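# Sort greasy glass jars from the drying mat into tray

## Task

Some glass jars sit on the drying mat, and at least one of them is still greasy, which cannot be seen in the images. Get every greasy jar into the tray while every clean jar finishes on the mat. At the end the tray must rest on the table, not on the mat. No jar may be dropped and broken, nothing may leave the table, and the final arrangement must stay put without the robot holding it. Finish by opening the grippers and moving the arms away.

## Robot and tools

Robot: two arms, left_arm and right_arm, each with six joints (waist, shoulder, elbow, forearm roll, wrist pitch, wrist roll) and a two-finger gripper. The names are labels only and do not match left or right in any image. Occasionally a loose object gets a short outside nudge.

Frame: one shared scene frame for both arms, in metres. Origin is on the table surface midway between the arms, +x points out over the table, +z up, and left_arm sits on the +y side. Printed hand positions may be off from the truth, more so when reaching far.

Tool execute_actions, argument actions: a list holding zero or one item. An empty list only reports the current state. An item with "steps" alone (1 to 300) is a wait: no new command, returns after that many 1/30 s steps counted from the previous result. An item with "rows" (1 to 15 rows) plus optional "steps" (at most 15, default 15) is a motion: one row is applied per step, and the final row repeats if steps outnumber rows. Optional "pictures" (boolean) turns camera images in the result on or off; they come by default.

Each row is one flat list of 18 numbers, each in [-1, 1], always covering both arms: left_arm first (6 joint numbers, then gripper position, force_limit, speed), then right_arm in the same 9-number layout.

Joint numbers are offsets, not poses. They are measured from the joint angles printed in the latest result that lists them (before any such result in this scene, and for later calls within one reply, from where the arm is when the action begins), not from the previous row. Scale: 1.0 equals 1.398 rad for waist and shoulder, 2.097 rad for elbow, 2.622 rad for the three wrist/forearm joints. So all zeros pulls the arm back to those reference angles; it is not a hold-in-place unless the reference is current. Joint ranges in rad: waist, shoulder, forearm roll, wrist pitch, wrist roll each -6.283 to 6.283; elbow -2.792 to 2.792. Asking a joint more than 0.010 rad beyond its range gets the whole call refused (nothing is sent). True ends may differ by up to 0.010 rad; a request past the true end is clipped there, and the result may print "joint sent to its limit" (possibly about an earlier action still running). No such line does not prove there is room left.

Motion limits: joint target speeds top out at 2.09 rad/s (waist, shoulder), 3.14 (elbow), 3.93 (wrist/forearm), with 0.3 s acceleration from rest, and an arm's joints are slowed together to arrive at once. Targets are kept within a lead of the measured angle (0.456 rad waist/shoulder, 0.683 elbow, 0.854 the rest), and if targets would move the gripper over 70 mm from its measured spot, all are pulled back. Large moves therefore take several calls or waits.

Gripper numbers are absolute settings. position: +1 fully open (140 mm gap), about -0.8 pads touch, -1 closes until blocked. force_limit: roughly 14 N at -1, 60 N at 0, 107 N at +1 (for parts up to 40 mm wide). speed: about 30 mm/s at -1, 140 at 0, 250 at +1. To leave a gripper unchanged, resend its previous three values; a 0 is a real command. Fingers point along the gripper +z axis and close along its y axis. end_effector_position is the point between closed pads; fingertips extend about 33 mm past it when closed, 9 mm when open, and move about 24 mm outward while closing, so keep that clearance above surfaces. To squeeze harder on an already gripped object, raise force_limit and switch position between -1 and -0.98.

Result lines: per arm, end_effector_position, end_effector_quat_wxyz, linear and angular velocities. Joint positions (rad) and Joint velocities (rad/s), one block per arm in column order. object_status: 0 moving, 1 blocked while opening, 2 blocked while closing (a grip), 3 reached target or pads met (a thin item might still be held). A grip is confirmed by 2. position_measured is in counts, nonlinear: 3 open, 230 pads together. "joint command not followed" means a clearance check altered or blocked joint targets on some steps; the rest was executed. HELD marks steps where your row was partly or wholly not sent. MOTOR HOT warns of heating from holding loads; reaching the limit brakes that arm until cooled (OVER-TEMPERATURE FAULT).

Between calls the arms keep heading to the last row's target until they nearly stop or a step is HELD; the simulation runs while the operator thinks.

Faults: contact torque reaching a joint's load limit (waist 302, shoulder 302, elbow 142, the three wrist/forearm joints 40, N m, held weight included), or any outside force of 144 N on the arm, tool or payload, halts that arm for 10 s and drops the rest of the call; the arm goes limp toward the contact. Avoid arm-to-arm collisions (may end the scene), hard pushes, slams, dropping jars (glass breaks), and knocking anything off the table.

Tool zoom_image: camera (cam_high 672x504, cam_low 672x504, cam_left_wrist 504x504, cam_right_wrist 504x504) and region [x0, y0, x1, y1] in pixels of that camera's latest image, origin top-left, at most 504x504.

Tool finished_scene: scene (integer 1 or 2) closes the current scene irreversibly and reports whether the task succeeded; the next scene's task then appears. Call it only after jars are released, the tray is on the table, and arms are clear.

Each tool is called after "Call:" as name([rows], argument=value, ...), one row to a line, values as JSON.

## Session

Call:
execute_actions(actions=[])

Scene clock: 0.00 s of 7100.00 s.
left_arm: end_effector_position=(+0.4264, +0.1618, +0.2512) position_measured=3 object_status=3 end_effector_quat_wxyz=(-0.424, +0.567, -0.648, -0.281) end_effector_velocity=(+0.000, -0.001, +0.000) end_effector_angular_velocity=(-0.001, -0.001, +0.000) | right_arm: end_effector_position=(+0.0647, -0.7332, +0.3178) position_measured=3 object_status=3 end_effector_quat_wxyz=(-0.420, +0.741, +0.435, +0.293) end_effector_velocity=(-0.000, -0.000, -0.000) end_effector_angular_velocity=(+0.001, -0.000, -0.000)
Joint positions: left_arm=[-0.956  0.38   1.793  0.67   1.825  2.062] | right_arm=[-1.64  -0.205  2.308 -0.082  2.111 -1.22 ]
Joint velocities: left_arm=[-0.     0.    -0.001  0.    -0.    -0.001] | right_arm=[-0.     0.001 -0.     0.     0.     0.   ]

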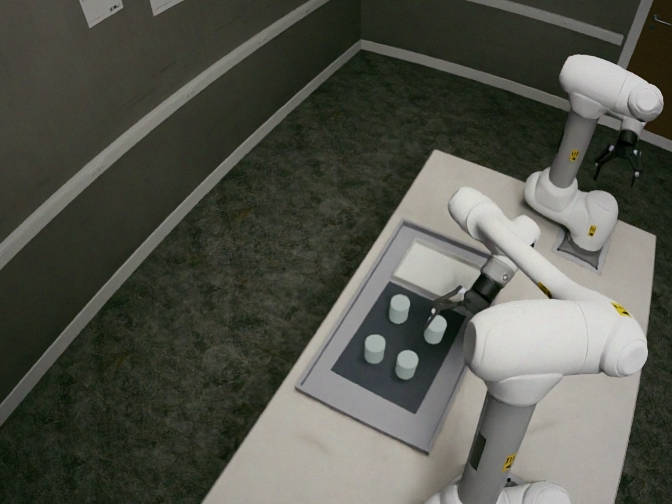

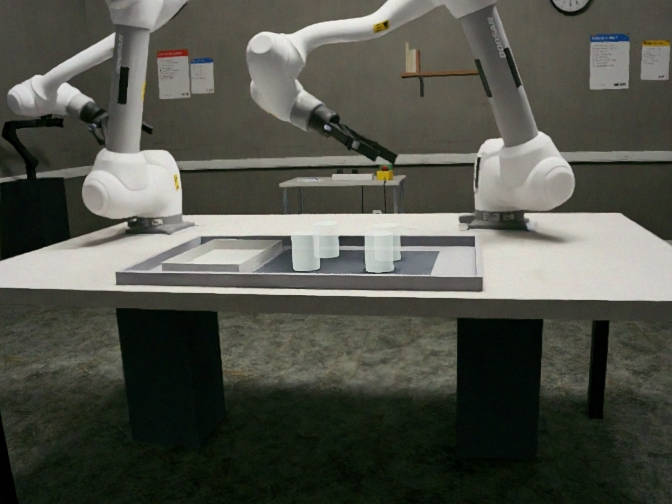

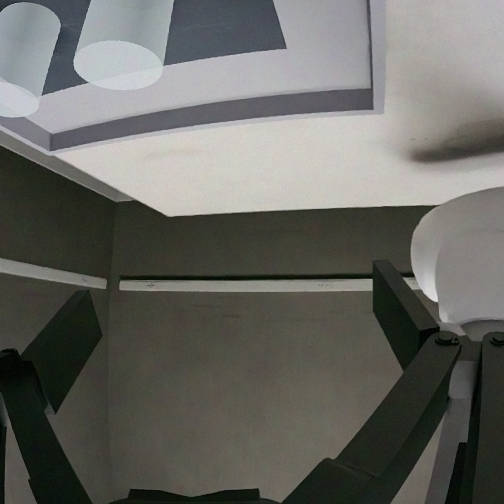

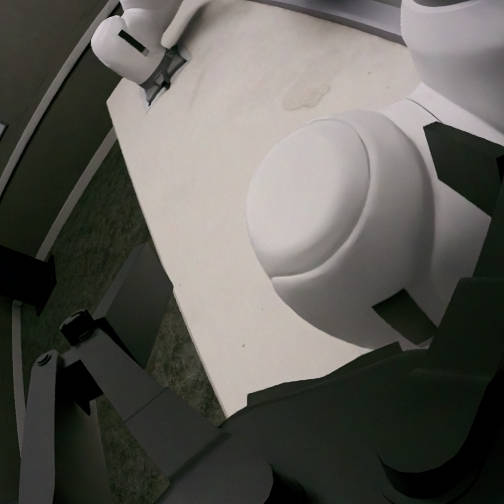

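Call:
execute_actions([
  {"rows":[[1,-0.15,0,0,0,0,1,0,0,0.93,0.25,-0.2,0.0313,-0.385,0.19,0.6,-1,0]]},
], pictures=false)

Call:
execute_actions([
  {"steps":40},
], pictures=false)

Call:
execute_actions([
  {"rows":[[0.1,0,0,0,0,0,1,0,0,0.9144,0.2999,-0.2693,0,0.0582,0,0.6,-1,0]]},
], pictures=false)

Call:
execute_actions([
  {"steps":55},
])

Scene clock: 23.70 s of 7100.00 s.
left_arm: end_effector_position=(+0.4964, +0.3413, +0.3083) position_measured=3 object_status=3 end_effector_quat_wxyz=(-0.364, +0.702, -0.535, -0.299) end_effector_velocity=(+0.093, +0.453, +0.087) end_effector_angular_velocity=(-0.125, -0.141, +0.864) | right_arm: end_effector_position=(+0.1163, -0.9493, +0.2260) position_measured=53 object_status=3 end_effector_quat_wxyz=(-0.267, +0.815, +0.504, +0.101) end_effector_velocity=(+0.269, -0.427, -0.137) end_effector_angular_velocity=(-0.981, +0.042, +0.330)
Joint positions: left_arm=[-0.601  0.258  1.793  0.67   1.825  2.062] | right_arm=[-1.368 -0.04   2.11  -0.043  1.649 -0.984]
Joint velocities: left_arm=[ 0.864 -0.188 -0.     0.     0.    -0.   ] | right_arm=[ 0.689  0.304 -0.362  0.071 -0.894  0.429]
Steps of this call (steps 1 to 90: nothing new was sent; then 20.20 s passed at rest; steps 91 to 105: all 15 steps of this action). Readings (joint positions | what the end effector reports):
91: left_arm=[-0.955 0.379 1.793 0.670 1.825 2.062] | right_arm=[-1.639 -0.205 2.308 -0.082 2.110 -1.219] | left_arm position_measured=3 object_status=3 | right_arm position_measured=3 object_status=0
92: left_arm=[-0.950 0.377 1.793 0.670 1.825 2.062] | right_arm=[-1.634 -0.200 2.303 -0.081 2.100 -1.213] | left_arm position_measured=3 object_status=3 | right_arm position_measured=8 object_status=0
94: left_arm=[-0.916 0.361 1.793 0.670 1.825 2.062] | right_arm=[-1.601 -0.175 2.272 -0.075 2.037 -1.176] | left_arm position_measured=3 object_status=3 | right_arm position_measured=23 object_status=0
98: left_arm=[-0.802 0.315 1.793 0.670 1.825 2.062] | right_arm=[-1.519 -0.119 2.205 -0.062 1.884 -1.097] | left_arm position_measured=3 object_status=3 | right_arm position_measured=52 object_status=0
105: the state above

Scene clock: 25.03 s of 7100.00 s.
left_arm: end_effector_position=(+0.3469, +0.8360, +0.3487) position_measured=3 object_status=3 end_effector_quat_wxyz=(-0.184, +0.890, -0.101, -0.405) end_effector_velocity=(-0.001, +0.000, +0.000) end_effector_angular_velocity=(-0.000, +0.000, +0.001) | right_arm: end_effector_position=(+0.6163, -0.8829, +0.1841) position_measured=53 object_status=3 end_effector_quat_wxyz=(+0.003, +0.596, +0.803, +0.001) end_effector_velocity=(+0.002, +0.000, -0.000) end_effector_angular_velocity=(-0.001, -0.002, +0.001)
Joint positions: left_arm=[0.442 0.17  1.793 0.67  1.825 2.062] | right_arm=[-0.34   0.145  1.889 -0.     1.102 -0.722]
Joint velocities: left_arm=[ 0.001 -0.001  0.     0.     0.001  0.001] | right_arm=[ 0.002  0.002 -0.001 -0.    -0.003  0.001]
Steps of this call (steps 1 to 40: the robot went on to your last target). Readings (joint positions | what the end effector reports):
1: left_arm=[-0.572 0.252 1.793 0.670 1.825 2.062] | right_arm=[-1.344 -0.030 2.098 -0.041 1.619 -0.970] | left_arm position_measured=3 object_status=3 | right_arm position_measured=53 object_status=3
2: left_arm=[-0.543 0.246 1.793 0.670 1.825 2.062] | right_arm=[-1.320 -0.020 2.086 -0.039 1.590 -0.956] | left_arm position_measured=3 object_status=3 | right_arm position_measured=53 object_status=3
4: left_arm=[-0.484 0.236 1.793 0.670 1.825 2.062] | right_arm=[-1.271 -0.001 2.064 -0.034 1.535 -0.930] | left_arm position_measured=3 object_status=3 | right_arm position_measured=53 object_status=3
8: left_arm=[-0.364 0.219 1.793 0.670 1.825 2.062] | right_arm=[-1.165 0.032 2.024 -0.027 1.437 -0.883] | left_arm position_measured=3 object_status=3 | right_arm position_measured=53 object_status=3
40: the state above

Scene clock: 25.53 s of 7100.00 s.
left_arm: end_effector_position=(+0.2930, +0.8815, +0.3487) position_measured=3 object_status=3 end_effector_quat_wxyz=(-0.155, +0.895, -0.038, -0.417) end_effector_velocity=(-0.000, -0.000, -0.001) end_effector_angular_velocity=(-0.001, +0.001, -0.000) | right_arm: end_effector_position=(+0.7922, -0.7379, +0.1891) position_measured=53 object_status=3 end_effector_quat_wxyz=(+0.001, +0.476, +0.880, +0.001) end_effector_velocity=(+0.264, +0.456, -0.012) end_effector_angular_velocity=(+0.001, +0.006, +0.668)
Joint positions: left_arm=[0.582 0.17  1.793 0.67  1.825 2.062] | right_arm=[-0.054  0.351  1.611  0.     1.177 -0.722]
Joint velocities: left_arm=[ 0.     0.001  0.001 -0.    -0.001  0.   ] | right_arm=[ 0.668  0.339 -0.456  0.     0.123 -0.   ]
Steps of this call (steps 1 to 15: all 15 steps of this action). Readings (joint positions | what the end effector reports):
1: left_arm=[0.443 0.170 1.793 0.670 1.825 2.062] | right_arm=[-0.339 0.145 1.888 -0.000 1.102 -0.722] | left_arm position_measured=3 object_status=3 | right_arm position_measured=53 object_status=3
2: left_arm=[0.449 0.170 1.793 0.670 1.825 2.062] | right_arm=[-0.334 0.150 1.881 -0.000 1.104 -0.722] | left_arm position_measured=3 object_status=3 | right_arm position_measured=53 object_status=3
4: left_arm=[0.483 0.170 1.793 0.670 1.825 2.062] | right_arm=[-0.300 0.181 1.839 -0.000 1.115 -0.722] | left_arm position_measured=3 object_status=3 | right_arm position_measured=53 object_status=3
8: left_arm=[0.575 0.170 1.793 0.670 1.825 2.062] | right_arm=[-0.211 0.255 1.741 0.000 1.142 -0.722] | left_arm position_measured=3 object_status=3 | right_arm position_measured=53 object_status=3
15: the state above

Scene clock: 27.37 s of 7100.00 s.
left_arm: end_effector_position=(+0.2930, +0.8816, +0.3487) position_measured=3 object_status=3 end_effector_quat_wxyz=(-0.155, +0.895, -0.038, -0.417) end_effector_velocity=(+0.000, +0.000, -0.001) end_effector_angular_velocity=(-0.001, -0.000, -0.002) | right_arm: end_effector_position=(+0.6070, +0.0020, +0.1697) position_measured=53 object_status=3 end_effector_quat_wxyz=(-0.000, -0.000, +1.000, -0.000) end_effector_velocity=(-0.000, -0.000, +0.001) end_effector_angular_velocity=(+0.001, -0.000, +0.000)
Joint positions: left_arm=[0.582 0.17  1.793 0.67  1.825 2.062] | right_arm=[ 0.938  0.564  1.324  0.     1.255 -0.722]
Joint velocities: left_arm=[ 0.     0.001  0.     0.    -0.002  0.001] | right_arm=[ 0.    -0.001  0.     0.     0.    -0.   ]
Steps of this call (steps 1 to 55: the robot went on to your last target). Readings (joint positions | what the end effector reports):
1: left_arm=[0.582 0.170 1.793 0.670 1.825 2.062] | right_arm=[-0.031 0.362 1.596 0.000 1.181 -0.722] | left_arm position_measured=3 object_status=3 | right_arm position_measured=53 object_status=3
2: left_arm=[0.582 0.170 1.793 0.670 1.825 2.062] | right_arm=[-0.008 0.373 1.581 0.000 1.185 -0.722] | left_arm position_measured=3 object_status=3 | right_arm position_measured=53 object_status=3
4: left_arm=[0.582 0.170 1.793 0.670 1.825 2.062] | right_arm=[0.037 0.392 1.555 0.000 1.192 -0.722] | left_arm position_measured=3 object_status=3 | right_arm position_measured=53 object_status=3
8: left_arm=[0.582 0.170 1.793 0.670 1.825 2.062] | right_arm=[0.127 0.425 1.511 0.000 1.204 -0.722] | left_arm position_measured=3 object_status=3 | right_arm position_measured=53 object_status=3
55: the state above

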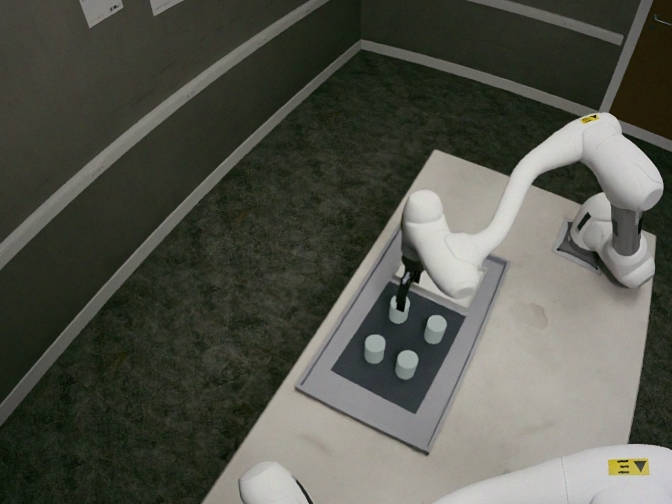

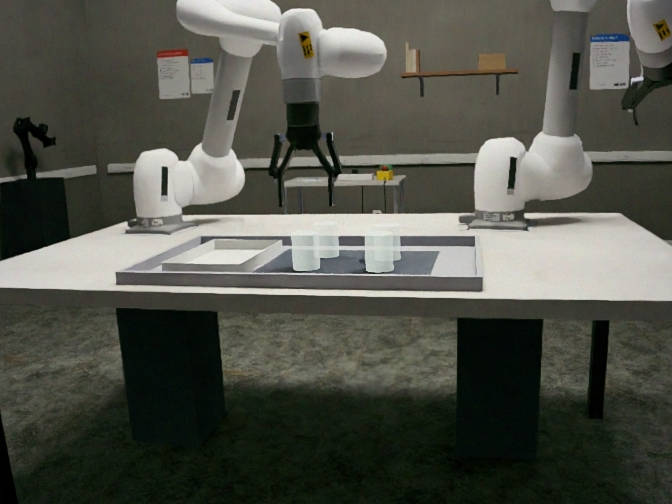

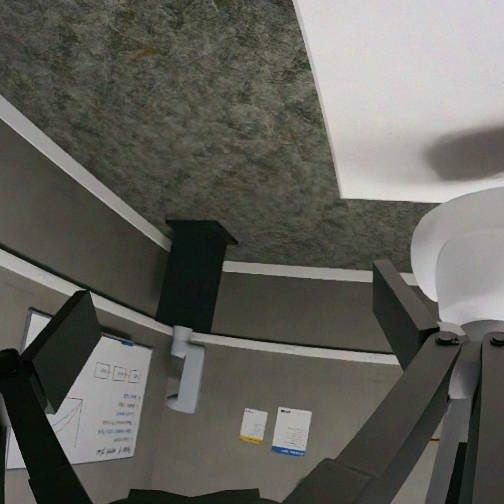

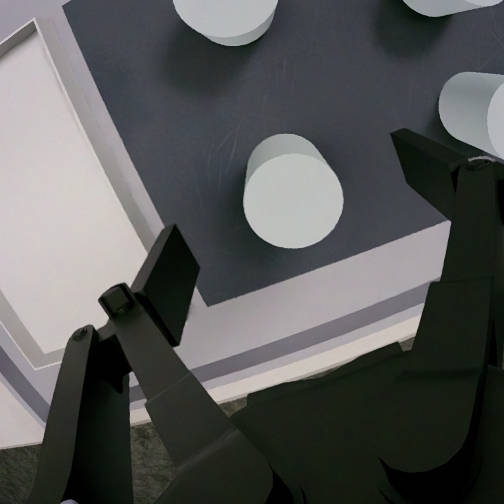

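Call:
execute_actions([
  {"rows":[[0,0,0,0,0,0,1,0,0,0.0026,0.0478,0.0485,0,-0.0645,0.002,0.35,-1,0]],"steps":12},
])

Call:
execute_actions([
  {"rows":[[0,0,0,0,0,0,1,0,0,0,0,0,0,0,0,-0.27,-1,-0.9]]},
], pictures=false)

Call:
execute_actions([
  {"steps":28},
])

Scene clock: 35.03 s of 7100.00 s.
left_arm: end_effector_position=(+0.2930, +0.8816, +0.3487) position_measured=3 object_status=3 end_effector_quat_wxyz=(-0.155, +0.895, -0.038, -0.417) end_effector_velocity=(-0.000, -0.000, +0.000) end_effector_angular_velocity=(+0.001, -0.000, +0.001) | right_arm: end_effector_position=(+0.6031, +0.0023, +0.0599) position_measured=85 object_status=3 end_effector_quat_wxyz=(-0.000, +0.000, +1.000, -0.000) end_effector_velocity=(+0.001, -0.000, -0.000) end_effector_angular_velocity=(+0.002, -0.001, -0.001)
Joint positions: left_arm=[0.582 0.17  1.793 0.67  1.825 2.062] | right_arm=[ 0.942  0.631  1.425  0.     1.086 -0.717]
Joint velocities: left_arm=[ 0.    -0.     0.     0.     0.    -0.001] | right_arm=[-0.001 -0.     0.001  0.    -0.003 -0.   ]
Steps of this call (steps 1 to 30: the robot went on to your last target; steps 31 to 90: nothing new was sent; then 4.27 s passed at rest; steps 91 to 102: all 12 steps of this action). Readings (joint positions | what the end effector reports):
91: left_arm=[0.582 0.170 1.793 0.670 1.825 2.062] | right_arm=[0.939 0.564 1.324 -0.000 1.254 -0.722] | left_arm position_measured=3 object_status=3 | right_arm position_measured=53 object_status=0
92: left_arm=[0.582 0.170 1.793 0.670 1.825 2.062] | right_arm=[0.939 0.568 1.330 -0.000 1.243 -0.722] | left_arm position_measured=3 object_status=3 | right_arm position_measured=59 object_status=0
94: left_arm=[0.582 0.170 1.793 0.670 1.825 2.062] | right_arm=[0.940 0.591 1.366 -0.000 1.184 -0.720] | left_arm position_measured=3 object_status=3 | right_arm position_measured=74 object_status=0
98: left_arm=[0.582 0.170 1.793 0.670 1.825 2.062] | right_arm=[0.942 0.630 1.423 -0.000 1.090 -0.717] | left_arm position_measured=3 object_status=3 | right_arm position_measured=85 object_status=0
102: the state above

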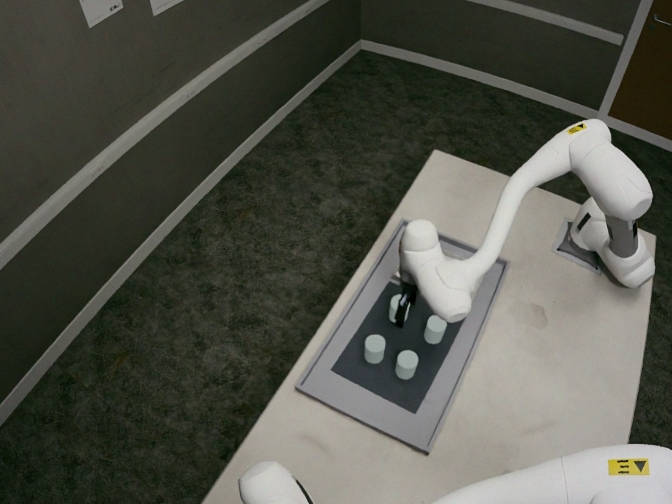

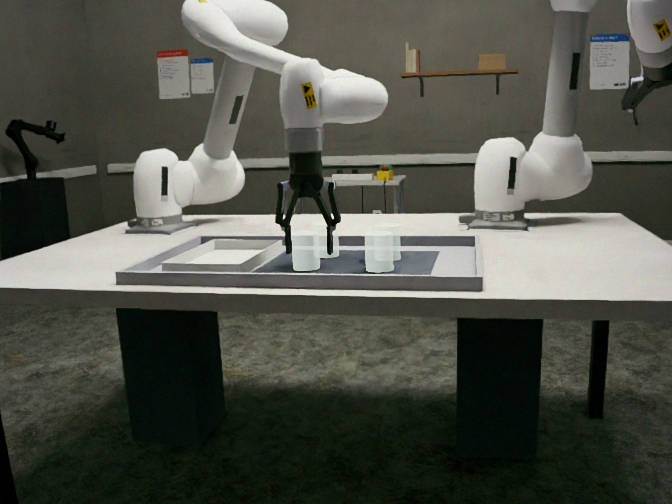

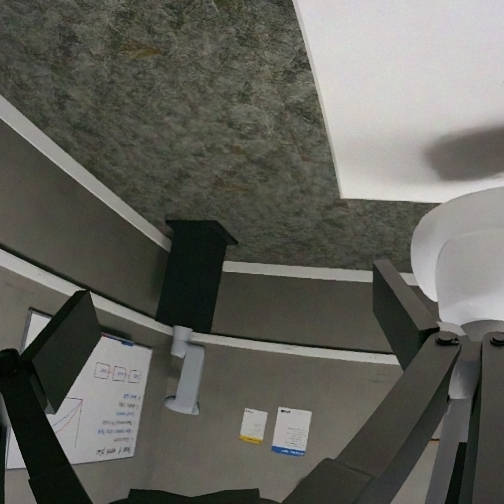

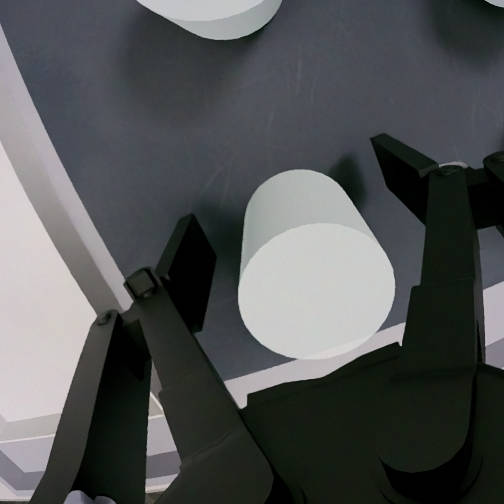

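Scene clock: 35.53 s of 7100.00 s.
left_arm: end_effector_position=(+0.2930, +0.8816, +0.3487) position_measured=3 object_status=3 end_effector_quat_wxyz=(-0.155, +0.895, -0.038, -0.417) end_effector_velocity=(+0.000, -0.000, -0.000) end_effector_angular_velocity=(+0.000, -0.001, +0.000) | right_arm: end_effector_position=(+0.6031, +0.0023, +0.0599) position_measured=116 object_status=0 end_effector_quat_wxyz=(-0.000, +0.000, +1.000, -0.000) end_effector_velocity=(+0.001, -0.000, +0.001) end_effector_angular_velocity=(+0.001, -0.001, -0.001)
Joint positions: left_arm=[0.582 0.17  1.793 0.67  1.825 2.062] | right_arm=[ 0.942  0.631  1.425  0.     1.086 -0.717]
Joint velocities: left_arm=[-0.     0.     0.    -0.    -0.001 -0.001] | right_arm=[-0.001 -0.001 -0.     0.    -0.     0.   ]
Steps of this call (steps 1 to 15: all 15 steps of this action). Readings (joint positions | what the end effector reports):
1: left_arm=[0.582 0.170 1.793 0.670 1.825 2.062] | right_arm=[0.942 0.631 1.426 0.000 1.086 -0.717] | left_arm position_measured=3 object_status=3 | right_arm position_measured=85 object_status=0
2: left_arm=[0.582 0.170 1.793 0.670 1.825 2.062] | right_arm=[0.942 0.631 1.426 0.000 1.086 -0.717] | left_arm position_measured=3 object_status=3 | right_arm position_measured=87 object_status=0
4: left_arm=[0.582 0.170 1.793 0.670 1.825 2.062] | right_arm=[0.942 0.631 1.426 0.000 1.086 -0.717] | left_arm position_measured=3 object_status=3 | right_arm position_measured=91 object_status=0
8: left_arm=[0.582 0.170 1.793 0.670 1.825 2.062] | right_arm=[0.942 0.631 1.426 0.000 1.086 -0.717] | left_arm position_measured=3 object_status=3 | right_arm position_measured=100 object_status=0
15: the state above

Scene clock: 36.47 s of 7100.00 s.
left_arm: end_effector_position=(+0.2930, +0.8816, +0.3487) position_measured=3 object_status=3 end_effector_quat_wxyz=(-0.155, +0.895, -0.038, -0.417) end_effector_velocity=(+0.000, +0.000, -0.000) end_effector_angular_velocity=(-0.000, +0.000, -0.000) | right_arm: end_effector_position=(+0.6031, +0.0023, +0.0599) position_measured=163 object_status=3 end_effector_quat_wxyz=(-0.000, +0.000, +1.000, -0.000) end_effector_velocity=(+0.000, -0.000, +0.001) end_effector_angular_velocity=(+0.000, -0.000, -0.000)
Joint positions: left_arm=[0.582 0.17  1.793 0.67  1.825 2.062] | right_arm=[ 0.942  0.631  1.425  0.     1.086 -0.717]
Joint velocities: left_arm=[ 0.     0.001 -0.     0.    -0.001  0.   ] | right_arm=[-0.    -0.001  0.     0.     0.     0.   ]
Steps of this call (steps 1 to 15: the robot went on to your last target; steps 16 to 28: nothing new was sent). Readings (joint positions | what the end effector reports):
1: left_arm=[0.582 0.170 1.793 0.670 1.825 2.062] | right_arm=[0.942 0.631 1.425 0.000 1.086 -0.717] | left_arm position_measured=3 object_status=3 | right_arm position_measured=118 object_status=0
2: left_arm=[0.582 0.170 1.793 0.670 1.825 2.062] | right_arm=[0.942 0.631 1.425 0.000 1.086 -0.717] | left_arm position_measured=3 object_status=3 | right_arm position_measured=120 object_status=0
4: left_arm=[0.582 0.170 1.793 0.670 1.825 2.062] | right_arm=[0.942 0.631 1.425 0.000 1.086 -0.717] | left_arm position_measured=3 object_status=3 | right_arm position_measured=124 object_status=0
8: left_arm=[0.582 0.170 1.793 0.670 1.825 2.062] | right_arm=[0.942 0.631 1.425 0.000 1.086 -0.717] | left_arm position_measured=3 object_status=3 | right_arm position_measured=133 object_status=0
28: the state above
All arms were judged still, so your last target was given up. Only a new action makes them travel on or press farther. Fingers that are still opening or closing keep moving.

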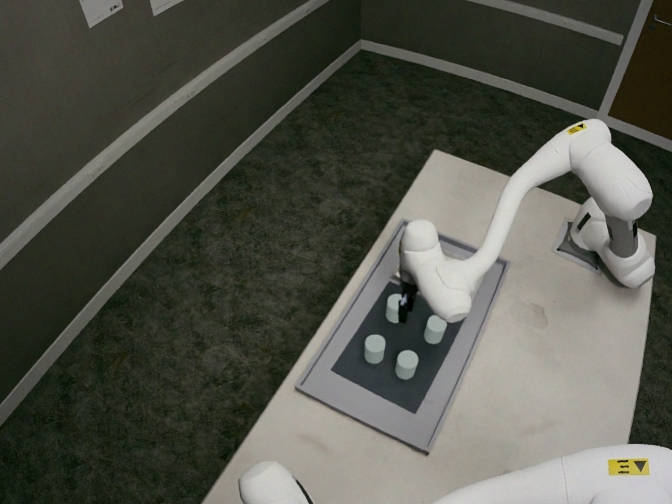

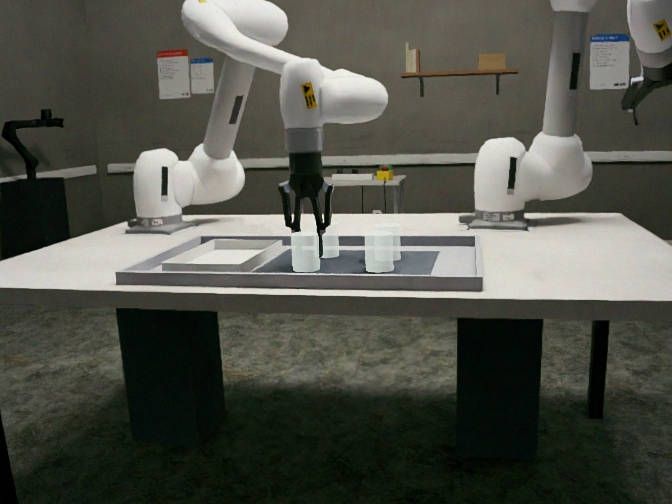

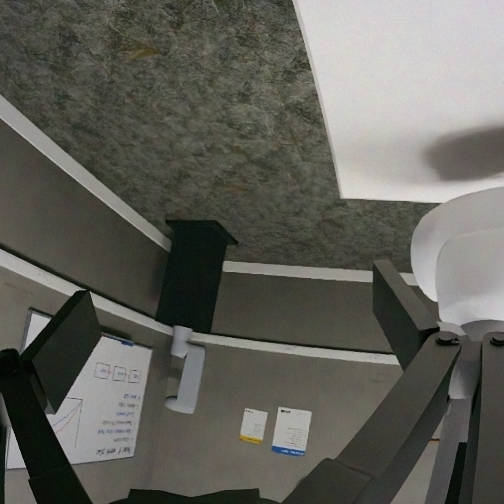

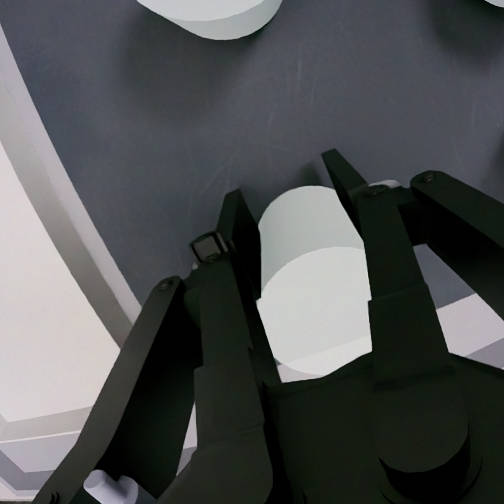

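Call:
execute_actions([
  {"rows":[[0,0,0,0,0,0,1,0,0,0,0,0,0,0,0,0.65,-1,1]],"steps":8},
], pictures=false)

Call:
execute_actions([
  {"rows":[[0,0,0,0,0,0,1,0,0,0.1063,-0.065,0.0738,0,-0.0245,0.0568,0.65,-1,1]]},
])

Scene clock: 44.27 s of 7100.00 s.
left_arm: end_effector_position=(+0.2930, +0.8816, +0.3487) position_measured=3 object_status=3 end_effector_quat_wxyz=(-0.155, +0.895, -0.038, -0.417) end_effector_velocity=(+0.000, +0.000, +0.000) end_effector_angular_velocity=(+0.001, +0.000, +0.002) | right_arm: end_effector_position=(+0.6031, +0.0023, +0.0599) position_measured=73 object_status=0 end_effector_quat_wxyz=(-0.000, +0.000, +1.000, -0.000) end_effector_velocity=(+0.000, -0.000, +0.000) end_effector_angular_velocity=(-0.000, +0.000, +0.000)
Joint positions: left_arm=[0.582 0.17  1.793 0.67  1.825 2.062] | right_arm=[ 0.942  0.631  1.425  0.     1.086 -0.717]
Joint velocities: left_arm=[ 0.     0.001 -0.001  0.     0.001 -0.002] | right_arm=[-0. -0.  0.  0.  0. -0.]
Steps of this call (steps 1 to 90: nothing new was sent; then 4.53 s passed at rest; steps 91 to 98: all 8 steps of this action). Readings (joint positions | what the end effector reports):
91: left_arm=[0.582 0.170 1.793 0.670 1.825 2.062] | right_arm=[0.942 0.631 1.425 0.000 1.086 -0.717] | left_arm position_measured=3 object_status=3 | right_arm position_measured=163 object_status=0
92: left_arm=[0.582 0.170 1.793 0.670 1.825 2.062] | right_arm=[0.942 0.631 1.425 0.000 1.086 -0.717] | left_arm position_measured=3 object_status=3 | right_arm position_measured=154 object_status=0
94: left_arm=[0.582 0.170 1.793 0.670 1.825 2.062] | right_arm=[0.942 0.631 1.425 0.000 1.086 -0.717] | left_arm position_measured=3 object_status=3 | right_arm position_measured=127 object_status=0
98: the state above

Scene clock: 44.77 s of 7100.00 s.
left_arm: end_effector_position=(+0.2930, +0.8816, +0.3487) position_measured=3 object_status=3 end_effector_quat_wxyz=(-0.155, +0.895, -0.038, -0.417) end_effector_velocity=(+0.000, +0.000, +0.000) end_effector_angular_velocity=(+0.000, -0.001, -0.001) | right_arm: end_effector_position=(+0.4632, +0.0204, +0.0600) position_measured=47 object_status=3 end_effector_quat_wxyz=(+0.000, +0.001, +1.000, +0.000) end_effector_velocity=(-0.000, -0.001, +0.000) end_effector_angular_velocity=(+0.000, -0.000, -0.001)
Joint positions: left_arm=[0.582 0.17  1.793 0.67  1.825 2.062] | right_arm=[ 1.091  0.54   1.58   0.     1.021 -0.568]
Joint velocities: left_arm=[ 0.    -0.    -0.     0.001 -0.001  0.001] | right_arm=[-0.    -0.001  0.002  0.    -0.     0.001]
Steps of this call (steps 1 to 15: all 15 steps of this action). Readings (joint positions | what the end effector reports):
1: left_arm=[0.582 0.170 1.793 0.670 1.825 2.062] | right_arm=[0.943 0.630 1.426 0.000 1.085 -0.716] | left_arm position_measured=3 object_status=3 | right_arm position_measured=60 object_status=0
2: left_arm=[0.582 0.170 1.793 0.670 1.825 2.062] | right_arm=[0.948 0.627 1.432 0.000 1.083 -0.710] | left_arm position_measured=3 object_status=3 | right_arm position_measured=50 object_status=0
4: left_arm=[0.582 0.170 1.793 0.670 1.825 2.062] | right_arm=[0.981 0.607 1.467 0.000 1.069 -0.677] | left_arm position_measured=3 object_status=3 | right_arm position_measured=47 object_status=0
8: left_arm=[0.582 0.170 1.793 0.670 1.825 2.062] | right_arm=[1.061 0.558 1.549 0.000 1.034 -0.598] | left_arm position_measured=3 object_status=3 | right_arm position_measured=47 object_status=3
15: the state above

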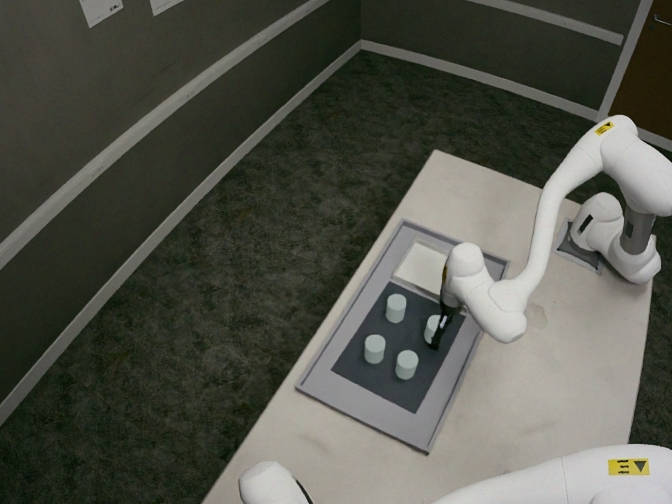

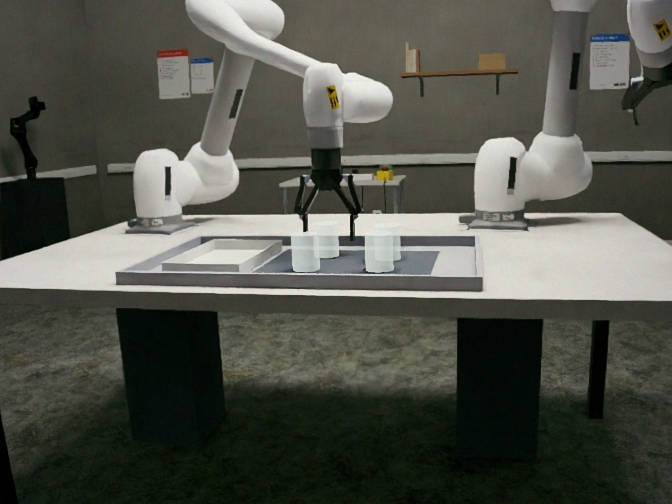

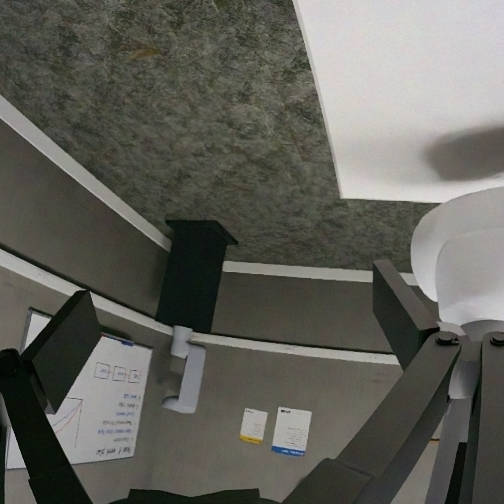

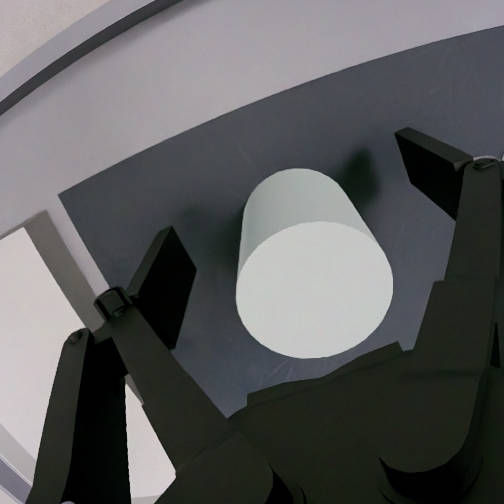

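Call:
execute_actions([
  {"rows":[[0,0,0,0,0,0,1,0,0,0,0,0,0,0,0,0.2,-1,1],[0,0,0,0,0,0,1,0,0,0,0,0,0,0,0,0.2,-1,1],[0,0,0,0,0,0,1,0,0,0,0,0,0,0,0,0.2,-1,1],[0,0,0,0,0,0,1,0,0,0,0,0,0,0,0,0.2,-1,1],[0,0,0,0,0,0,1,0,0,0,0,0,0,0,0,0.2,-1,1],[0,0,0,0,0,0,1,0,0,0,0,0,0,0,0,-0.27,-1,-0.9]]},
], pictures=false)

Call:
execute_actions([
  {"steps":25},
], pictures=false)

Call:
execute_actions([
  {"rows":[[0,0,0,0,0,0,1,0,0,0,0,0,0,0,0,0.5,-1,1],[0,0,0,0,0,0,1,0,0,0,0,0,0,0,0,0.5,-1,1],[0,0,0,0,0,0,1,0,0,0,0,0,0,0,0,0.5,-1,1],[0,0,0,0,0,0,1,0,0,0,-0.038,-0.03,0,0.044,0,0.5,-1,1]]},
], pictures=false)

Call:
execute_actions([
  {"rows":[[0,0,0,0,0,0,1,0,0,0.0432,0.163,-0.1905,0,0.0654,0.023,0.5,-1,1]]},
], pictures=false)

Call:
execute_actions([
  {"rows":[[0,0,0,0,0,0,1,0,0,0,0.038,0.03,0,-0.044,0,0.5,-1,1]],"steps":12},
])

Scene clock: 63.40 s of 7100.00 s.
left_arm: end_effector_position=(+0.2930, +0.8816, +0.3487) position_measured=3 object_status=3 end_effector_quat_wxyz=(-0.155, +0.895, -0.038, -0.417) end_effector_velocity=(+0.000, -0.000, +0.000) end_effector_angular_velocity=(-0.001, +0.000, -0.000) | right_arm: end_effector_position=(+0.4631, +0.0204, +0.0600) position_measured=123 object_status=0 end_effector_quat_wxyz=(+0.000, +0.001, +1.000, +0.000) end_effector_velocity=(+0.000, +0.000, -0.000) end_effector_angular_velocity=(-0.000, +0.000, -0.000)
Joint positions: left_arm=[0.582 0.17  1.793 0.67  1.825 2.062] | right_arm=[ 1.091  0.54   1.58   0.     1.021 -0.568]
Joint velocities: left_arm=[-0.     0.    -0.    -0.     0.     0.001] | right_arm=[-0.     0.001 -0.001 -0.     0.    -0.   ]
Steps of this call (steps 1 to 15: the robot went on to your last target; steps 16 to 90: nothing new was sent; then 15.13 s passed at rest; steps 91 to 105: all 15 steps of this action). Readings (joint positions | what the end effector reports):
91: left_arm=[0.582 0.170 1.793 0.670 1.825 2.062] | right_arm=[1.091 0.540 1.580 0.000 1.021 -0.568] | left_arm position_measured=3 object_status=3 | right_arm position_measured=47 object_status=0
92: left_arm=[0.582 0.170 1.793 0.670 1.825 2.062] | right_arm=[1.091 0.540 1.580 0.000 1.021 -0.568] | left_arm position_measured=3 object_status=3 | right_arm position_measured=57 object_status=0
94: left_arm=[0.582 0.170 1.793 0.670 1.825 2.062] | right_arm=[1.091 0.540 1.580 0.000 1.021 -0.568] | left_arm position_measured=3 object_status=3 | right_arm position_measured=84 object_status=0
98: left_arm=[0.582 0.170 1.793 0.670 1.825 2.062] | right_arm=[1.091 0.540 1.580 0.000 1.021 -0.568] | left_arm position_measured=3 object_status=3 | right_arm position_measured=108 object_status=0
105: the state above

Scene clock: 64.23 s of 7100.00 s.
left_arm: end_effector_position=(+0.2930, +0.8816, +0.3487) position_measured=3 object_status=3 end_effector_quat_wxyz=(-0.155, +0.895, -0.038, -0.417) end_effector_velocity=(-0.001, -0.000, -0.001) end_effector_angular_velocity=(-0.001, +0.002, -0.000) | right_arm: end_effector_position=(+0.4632, +0.0204, +0.0600) position_measured=141 object_status=2 end_effector_quat_wxyz=(+0.000, +0.001, +1.000, +0.000) end_effector_velocity=(+0.000, +0.000, +0.001) end_effector_angular_velocity=(+0.001, -0.000, +0.000)
Joint positions: left_arm=[0.582 0.17  1.793 0.67  1.825 2.062] | right_arm=[ 1.091  0.54   1.58   0.     1.021 -0.568]
Joint velocities: left_arm=[-0.     0.     0.002  0.     0.     0.   ] | right_arm=[ 0.    -0.001 -0.     0.    -0.    -0.   ]
Steps of this call (steps 1 to 15: the robot went on to your last target; steps 16 to 25: nothing new was sent). Readings (joint positions | what the end effector reports):
1: left_arm=[0.582 0.170 1.793 0.670 1.825 2.062] | right_arm=[1.091 0.540 1.580 0.000 1.021 -0.568] | left_arm position_measured=3 object_status=3 | right_arm position_measured=125 object_status=0
2: left_arm=[0.582 0.170 1.793 0.670 1.825 2.062] | right_arm=[1.091 0.540 1.580 0.000 1.021 -0.568] | left_arm position_measured=3 object_status=3 | right_arm position_measured=128 object_status=0
4: left_arm=[0.582 0.170 1.793 0.670 1.825 2.062] | right_arm=[1.091 0.540 1.580 0.000 1.021 -0.568] | left_arm position_measured=3 object_status=3 | right_arm position_measured=132 object_status=0
8: left_arm=[0.582 0.170 1.793 0.670 1.825 2.062] | right_arm=[1.091 0.540 1.580 0.000 1.021 -0.568] | left_arm position_measured=3 object_status=3 | right_arm position_measured=141 object_status=0
25: the state above
All arms were judged still, so your last target was given up. Only a new action makes them travel on or press farther. Fingers that are still opening or closing keep moving.

Scene clock: 64.73 s of 7100.00 s.
left_arm: end_effector_position=(+0.2930, +0.8816, +0.3487) position_measured=3 object_status=3 end_effector_quat_wxyz=(-0.155, +0.895, -0.038, -0.417) end_effector_velocity=(-0.001, -0.000, -0.000) end_effector_angular_velocity=(+0.001, -0.001, +0.001) | right_arm: end_effector_position=(+0.4644, +0.0221, +0.1333) position_measured=66 object_status=3 end_effector_quat_wxyz=(+0.000, +0.001, +1.000, +0.000) end_effector_velocity=(-0.000, +0.000, +0.000) end_effector_angular_velocity=(-0.000, +0.000, -0.000)
Joint positions: left_arm=[0.582 0.17  1.793 0.67  1.825 2.062] | right_arm=[ 1.091  0.487  1.517  0.     1.137 -0.568]
Joint velocities: left_arm=[ 0.    -0.001  0.001 -0.    -0.001 -0.001] | right_arm=[ 0.    -0.    -0.    -0.     0.001  0.   ]
Steps of this call (steps 1 to 15: all 15 steps of this action). Readings (joint positions | what the end effector reports):
1: left_arm=[0.582 0.170 1.793 0.670 1.825 2.062] | right_arm=[1.091 0.540 1.580 0.000 1.021 -0.568] | left_arm position_measured=3 object_status=3 | right_arm position_measured=141 object_status=0
2: left_arm=[0.582 0.170 1.793 0.670 1.825 2.062] | right_arm=[1.091 0.540 1.580 0.000 1.021 -0.568] | left_arm position_measured=3 object_status=3 | right_arm position_measured=139 object_status=0
4: left_arm=[0.582 0.170 1.793 0.670 1.825 2.062] | right_arm=[1.091 0.540 1.580 0.000 1.022 -0.568] | left_arm position_measured=3 object_status=3 | right_arm position_measured=112 object_status=0
8: left_arm=[0.582 0.170 1.793 0.670 1.825 2.062] | right_arm=[1.091 0.495 1.526 0.000 1.118 -0.568] | left_arm position_measured=3 object_status=3 | right_arm position_measured=66 object_status=0
15: the state above

Scene clock: 65.23 s of 7100.00 s.
left_arm: end_effector_position=(+0.2930, +0.8816, +0.3487) position_measured=3 object_status=3 end_effector_quat_wxyz=(-0.155, +0.895, -0.038, -0.417) end_effector_velocity=(-0.000, -0.000, +0.000) end_effector_angular_velocity=(+0.000, +0.000, +0.001) | right_arm: end_effector_position=(+0.4945, +0.1750, +0.1434) position_measured=66 object_status=3 end_effector_quat_wxyz=(+0.000, +0.001, +1.000, +0.000) end_effector_velocity=(+0.002, +0.005, +0.009) end_effector_angular_velocity=(+0.008, -0.005, -0.002)
Joint positions: left_arm=[0.582 0.17  1.793 0.67  1.825 2.062] | right_arm=[ 1.151  0.715  1.118  0.     1.308 -0.508]
Joint velocities: left_arm=[ 0.    -0.    -0.    -0.     0.001 -0.   ] | right_arm=[ 0.001  0.    -0.016  0.     0.006  0.002]
Steps of this call (steps 1 to 15: all 15 steps of this action). Readings (joint positions | what the end effector reports):
1: left_arm=[0.582 0.170 1.793 0.670 1.825 2.062] | right_arm=[1.091 0.487 1.516 0.000 1.137 -0.568] | left_arm position_measured=3 object_status=3 | right_arm position_measured=66 object_status=3
2: left_arm=[0.582 0.170 1.793 0.670 1.825 2.062] | right_arm=[1.092 0.492 1.508 -0.000 1.141 -0.567] | left_arm position_measured=3 object_status=3 | right_arm position_measured=66 object_status=3
4: left_arm=[0.582 0.170 1.793 0.670 1.825 2.062] | right_arm=[1.099 0.521 1.456 -0.000 1.163 -0.559] | left_arm position_measured=3 object_status=3 | right_arm position_measured=66 object_status=3
8: left_arm=[0.582 0.170 1.793 0.670 1.825 2.062] | right_arm=[1.125 0.618 1.287 -0.000 1.235 -0.533] | left_arm position_measured=3 object_status=3 | right_arm position_measured=66 object_status=3
15: the state above

Scene clock: 65.63 s of 7100.00 s.
left_arm: end_effector_position=(+0.2930, +0.8816, +0.3487) position_measured=3 object_status=3 end_effector_quat_wxyz=(-0.155, +0.895, -0.038, -0.417) end_effector_velocity=(-0.000, -0.000, +0.000) end_effector_angular_velocity=(-0.000, +0.001, +0.000) | right_arm: end_effector_position=(+0.4962, +0.1782, +0.0597) position_measured=66 object_status=3 end_effector_quat_wxyz=(-0.000, +0.001, +1.000, +0.000) end_effector_velocity=(-0.001, -0.001, -0.000) end_effector_angular_velocity=(-0.000, +0.000, +0.000)
Joint positions: left_arm=[0.582 0.17  1.793 0.67  1.825 2.062] | right_arm=[ 1.151  0.768  1.181  0.     1.193 -0.507]
Joint velocities: left_arm=[ 0.     0.    -0.     0.     0.001  0.   ] | right_arm=[ 0.    -0.001  0.002 -0.    -0.001  0.   ]
Steps of this call (steps 1 to 12: all 12 steps of this action). Readings (joint positions | what the end effector reports):
1: left_arm=[0.582 0.170 1.793 0.670 1.825 2.062] | right_arm=[1.151 0.715 1.118 0.000 1.307 -0.507] | left_arm position_measured=3 object_status=3 | right_arm position_measured=66 object_status=3
2: left_arm=[0.582 0.170 1.793 0.670 1.825 2.062] | right_arm=[1.151 0.719 1.123 0.000 1.297 -0.507] | left_arm position_measured=3 object_status=3 | right_arm position_measured=66 object_status=3
4: left_arm=[0.582 0.170 1.793 0.670 1.825 2.062] | right_arm=[1.151 0.745 1.155 0.000 1.241 -0.507] | left_arm position_measured=3 object_status=3 | right_arm position_measured=66 object_status=3
8: left_arm=[0.582 0.170 1.793 0.670 1.825 2.062] | right_arm=[1.151 0.768 1.181 -0.000 1.193 -0.507] | left_arm position_measured=3 object_status=3 | right_arm position_measured=66 object_status=3
12: the state above

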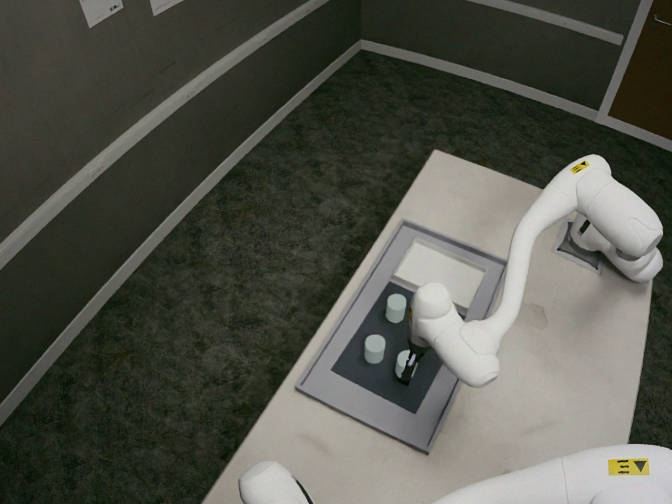

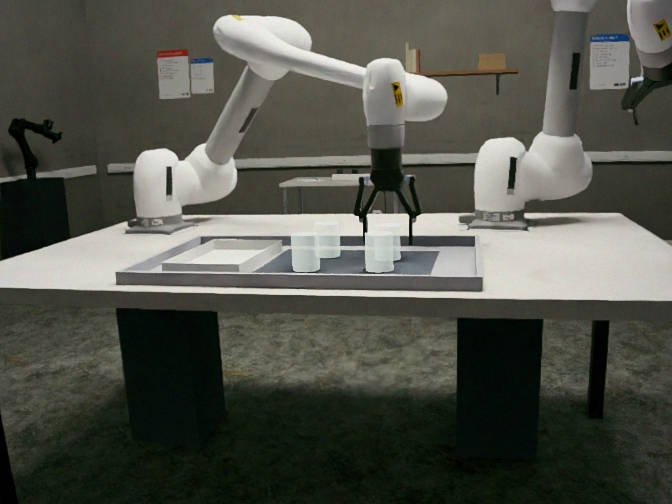

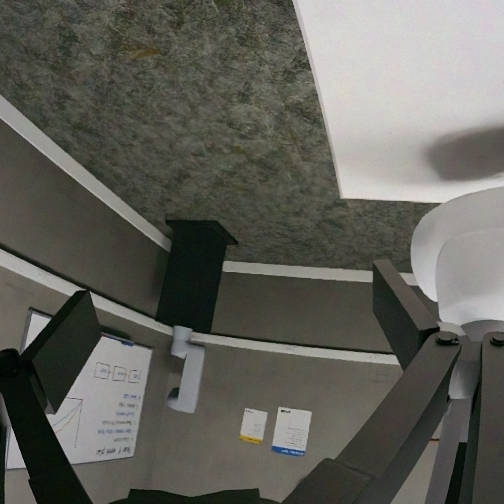

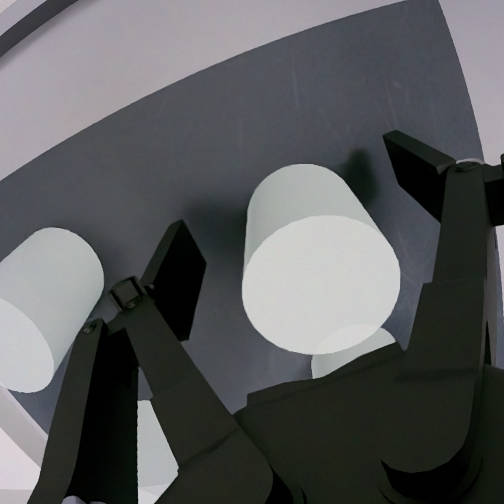

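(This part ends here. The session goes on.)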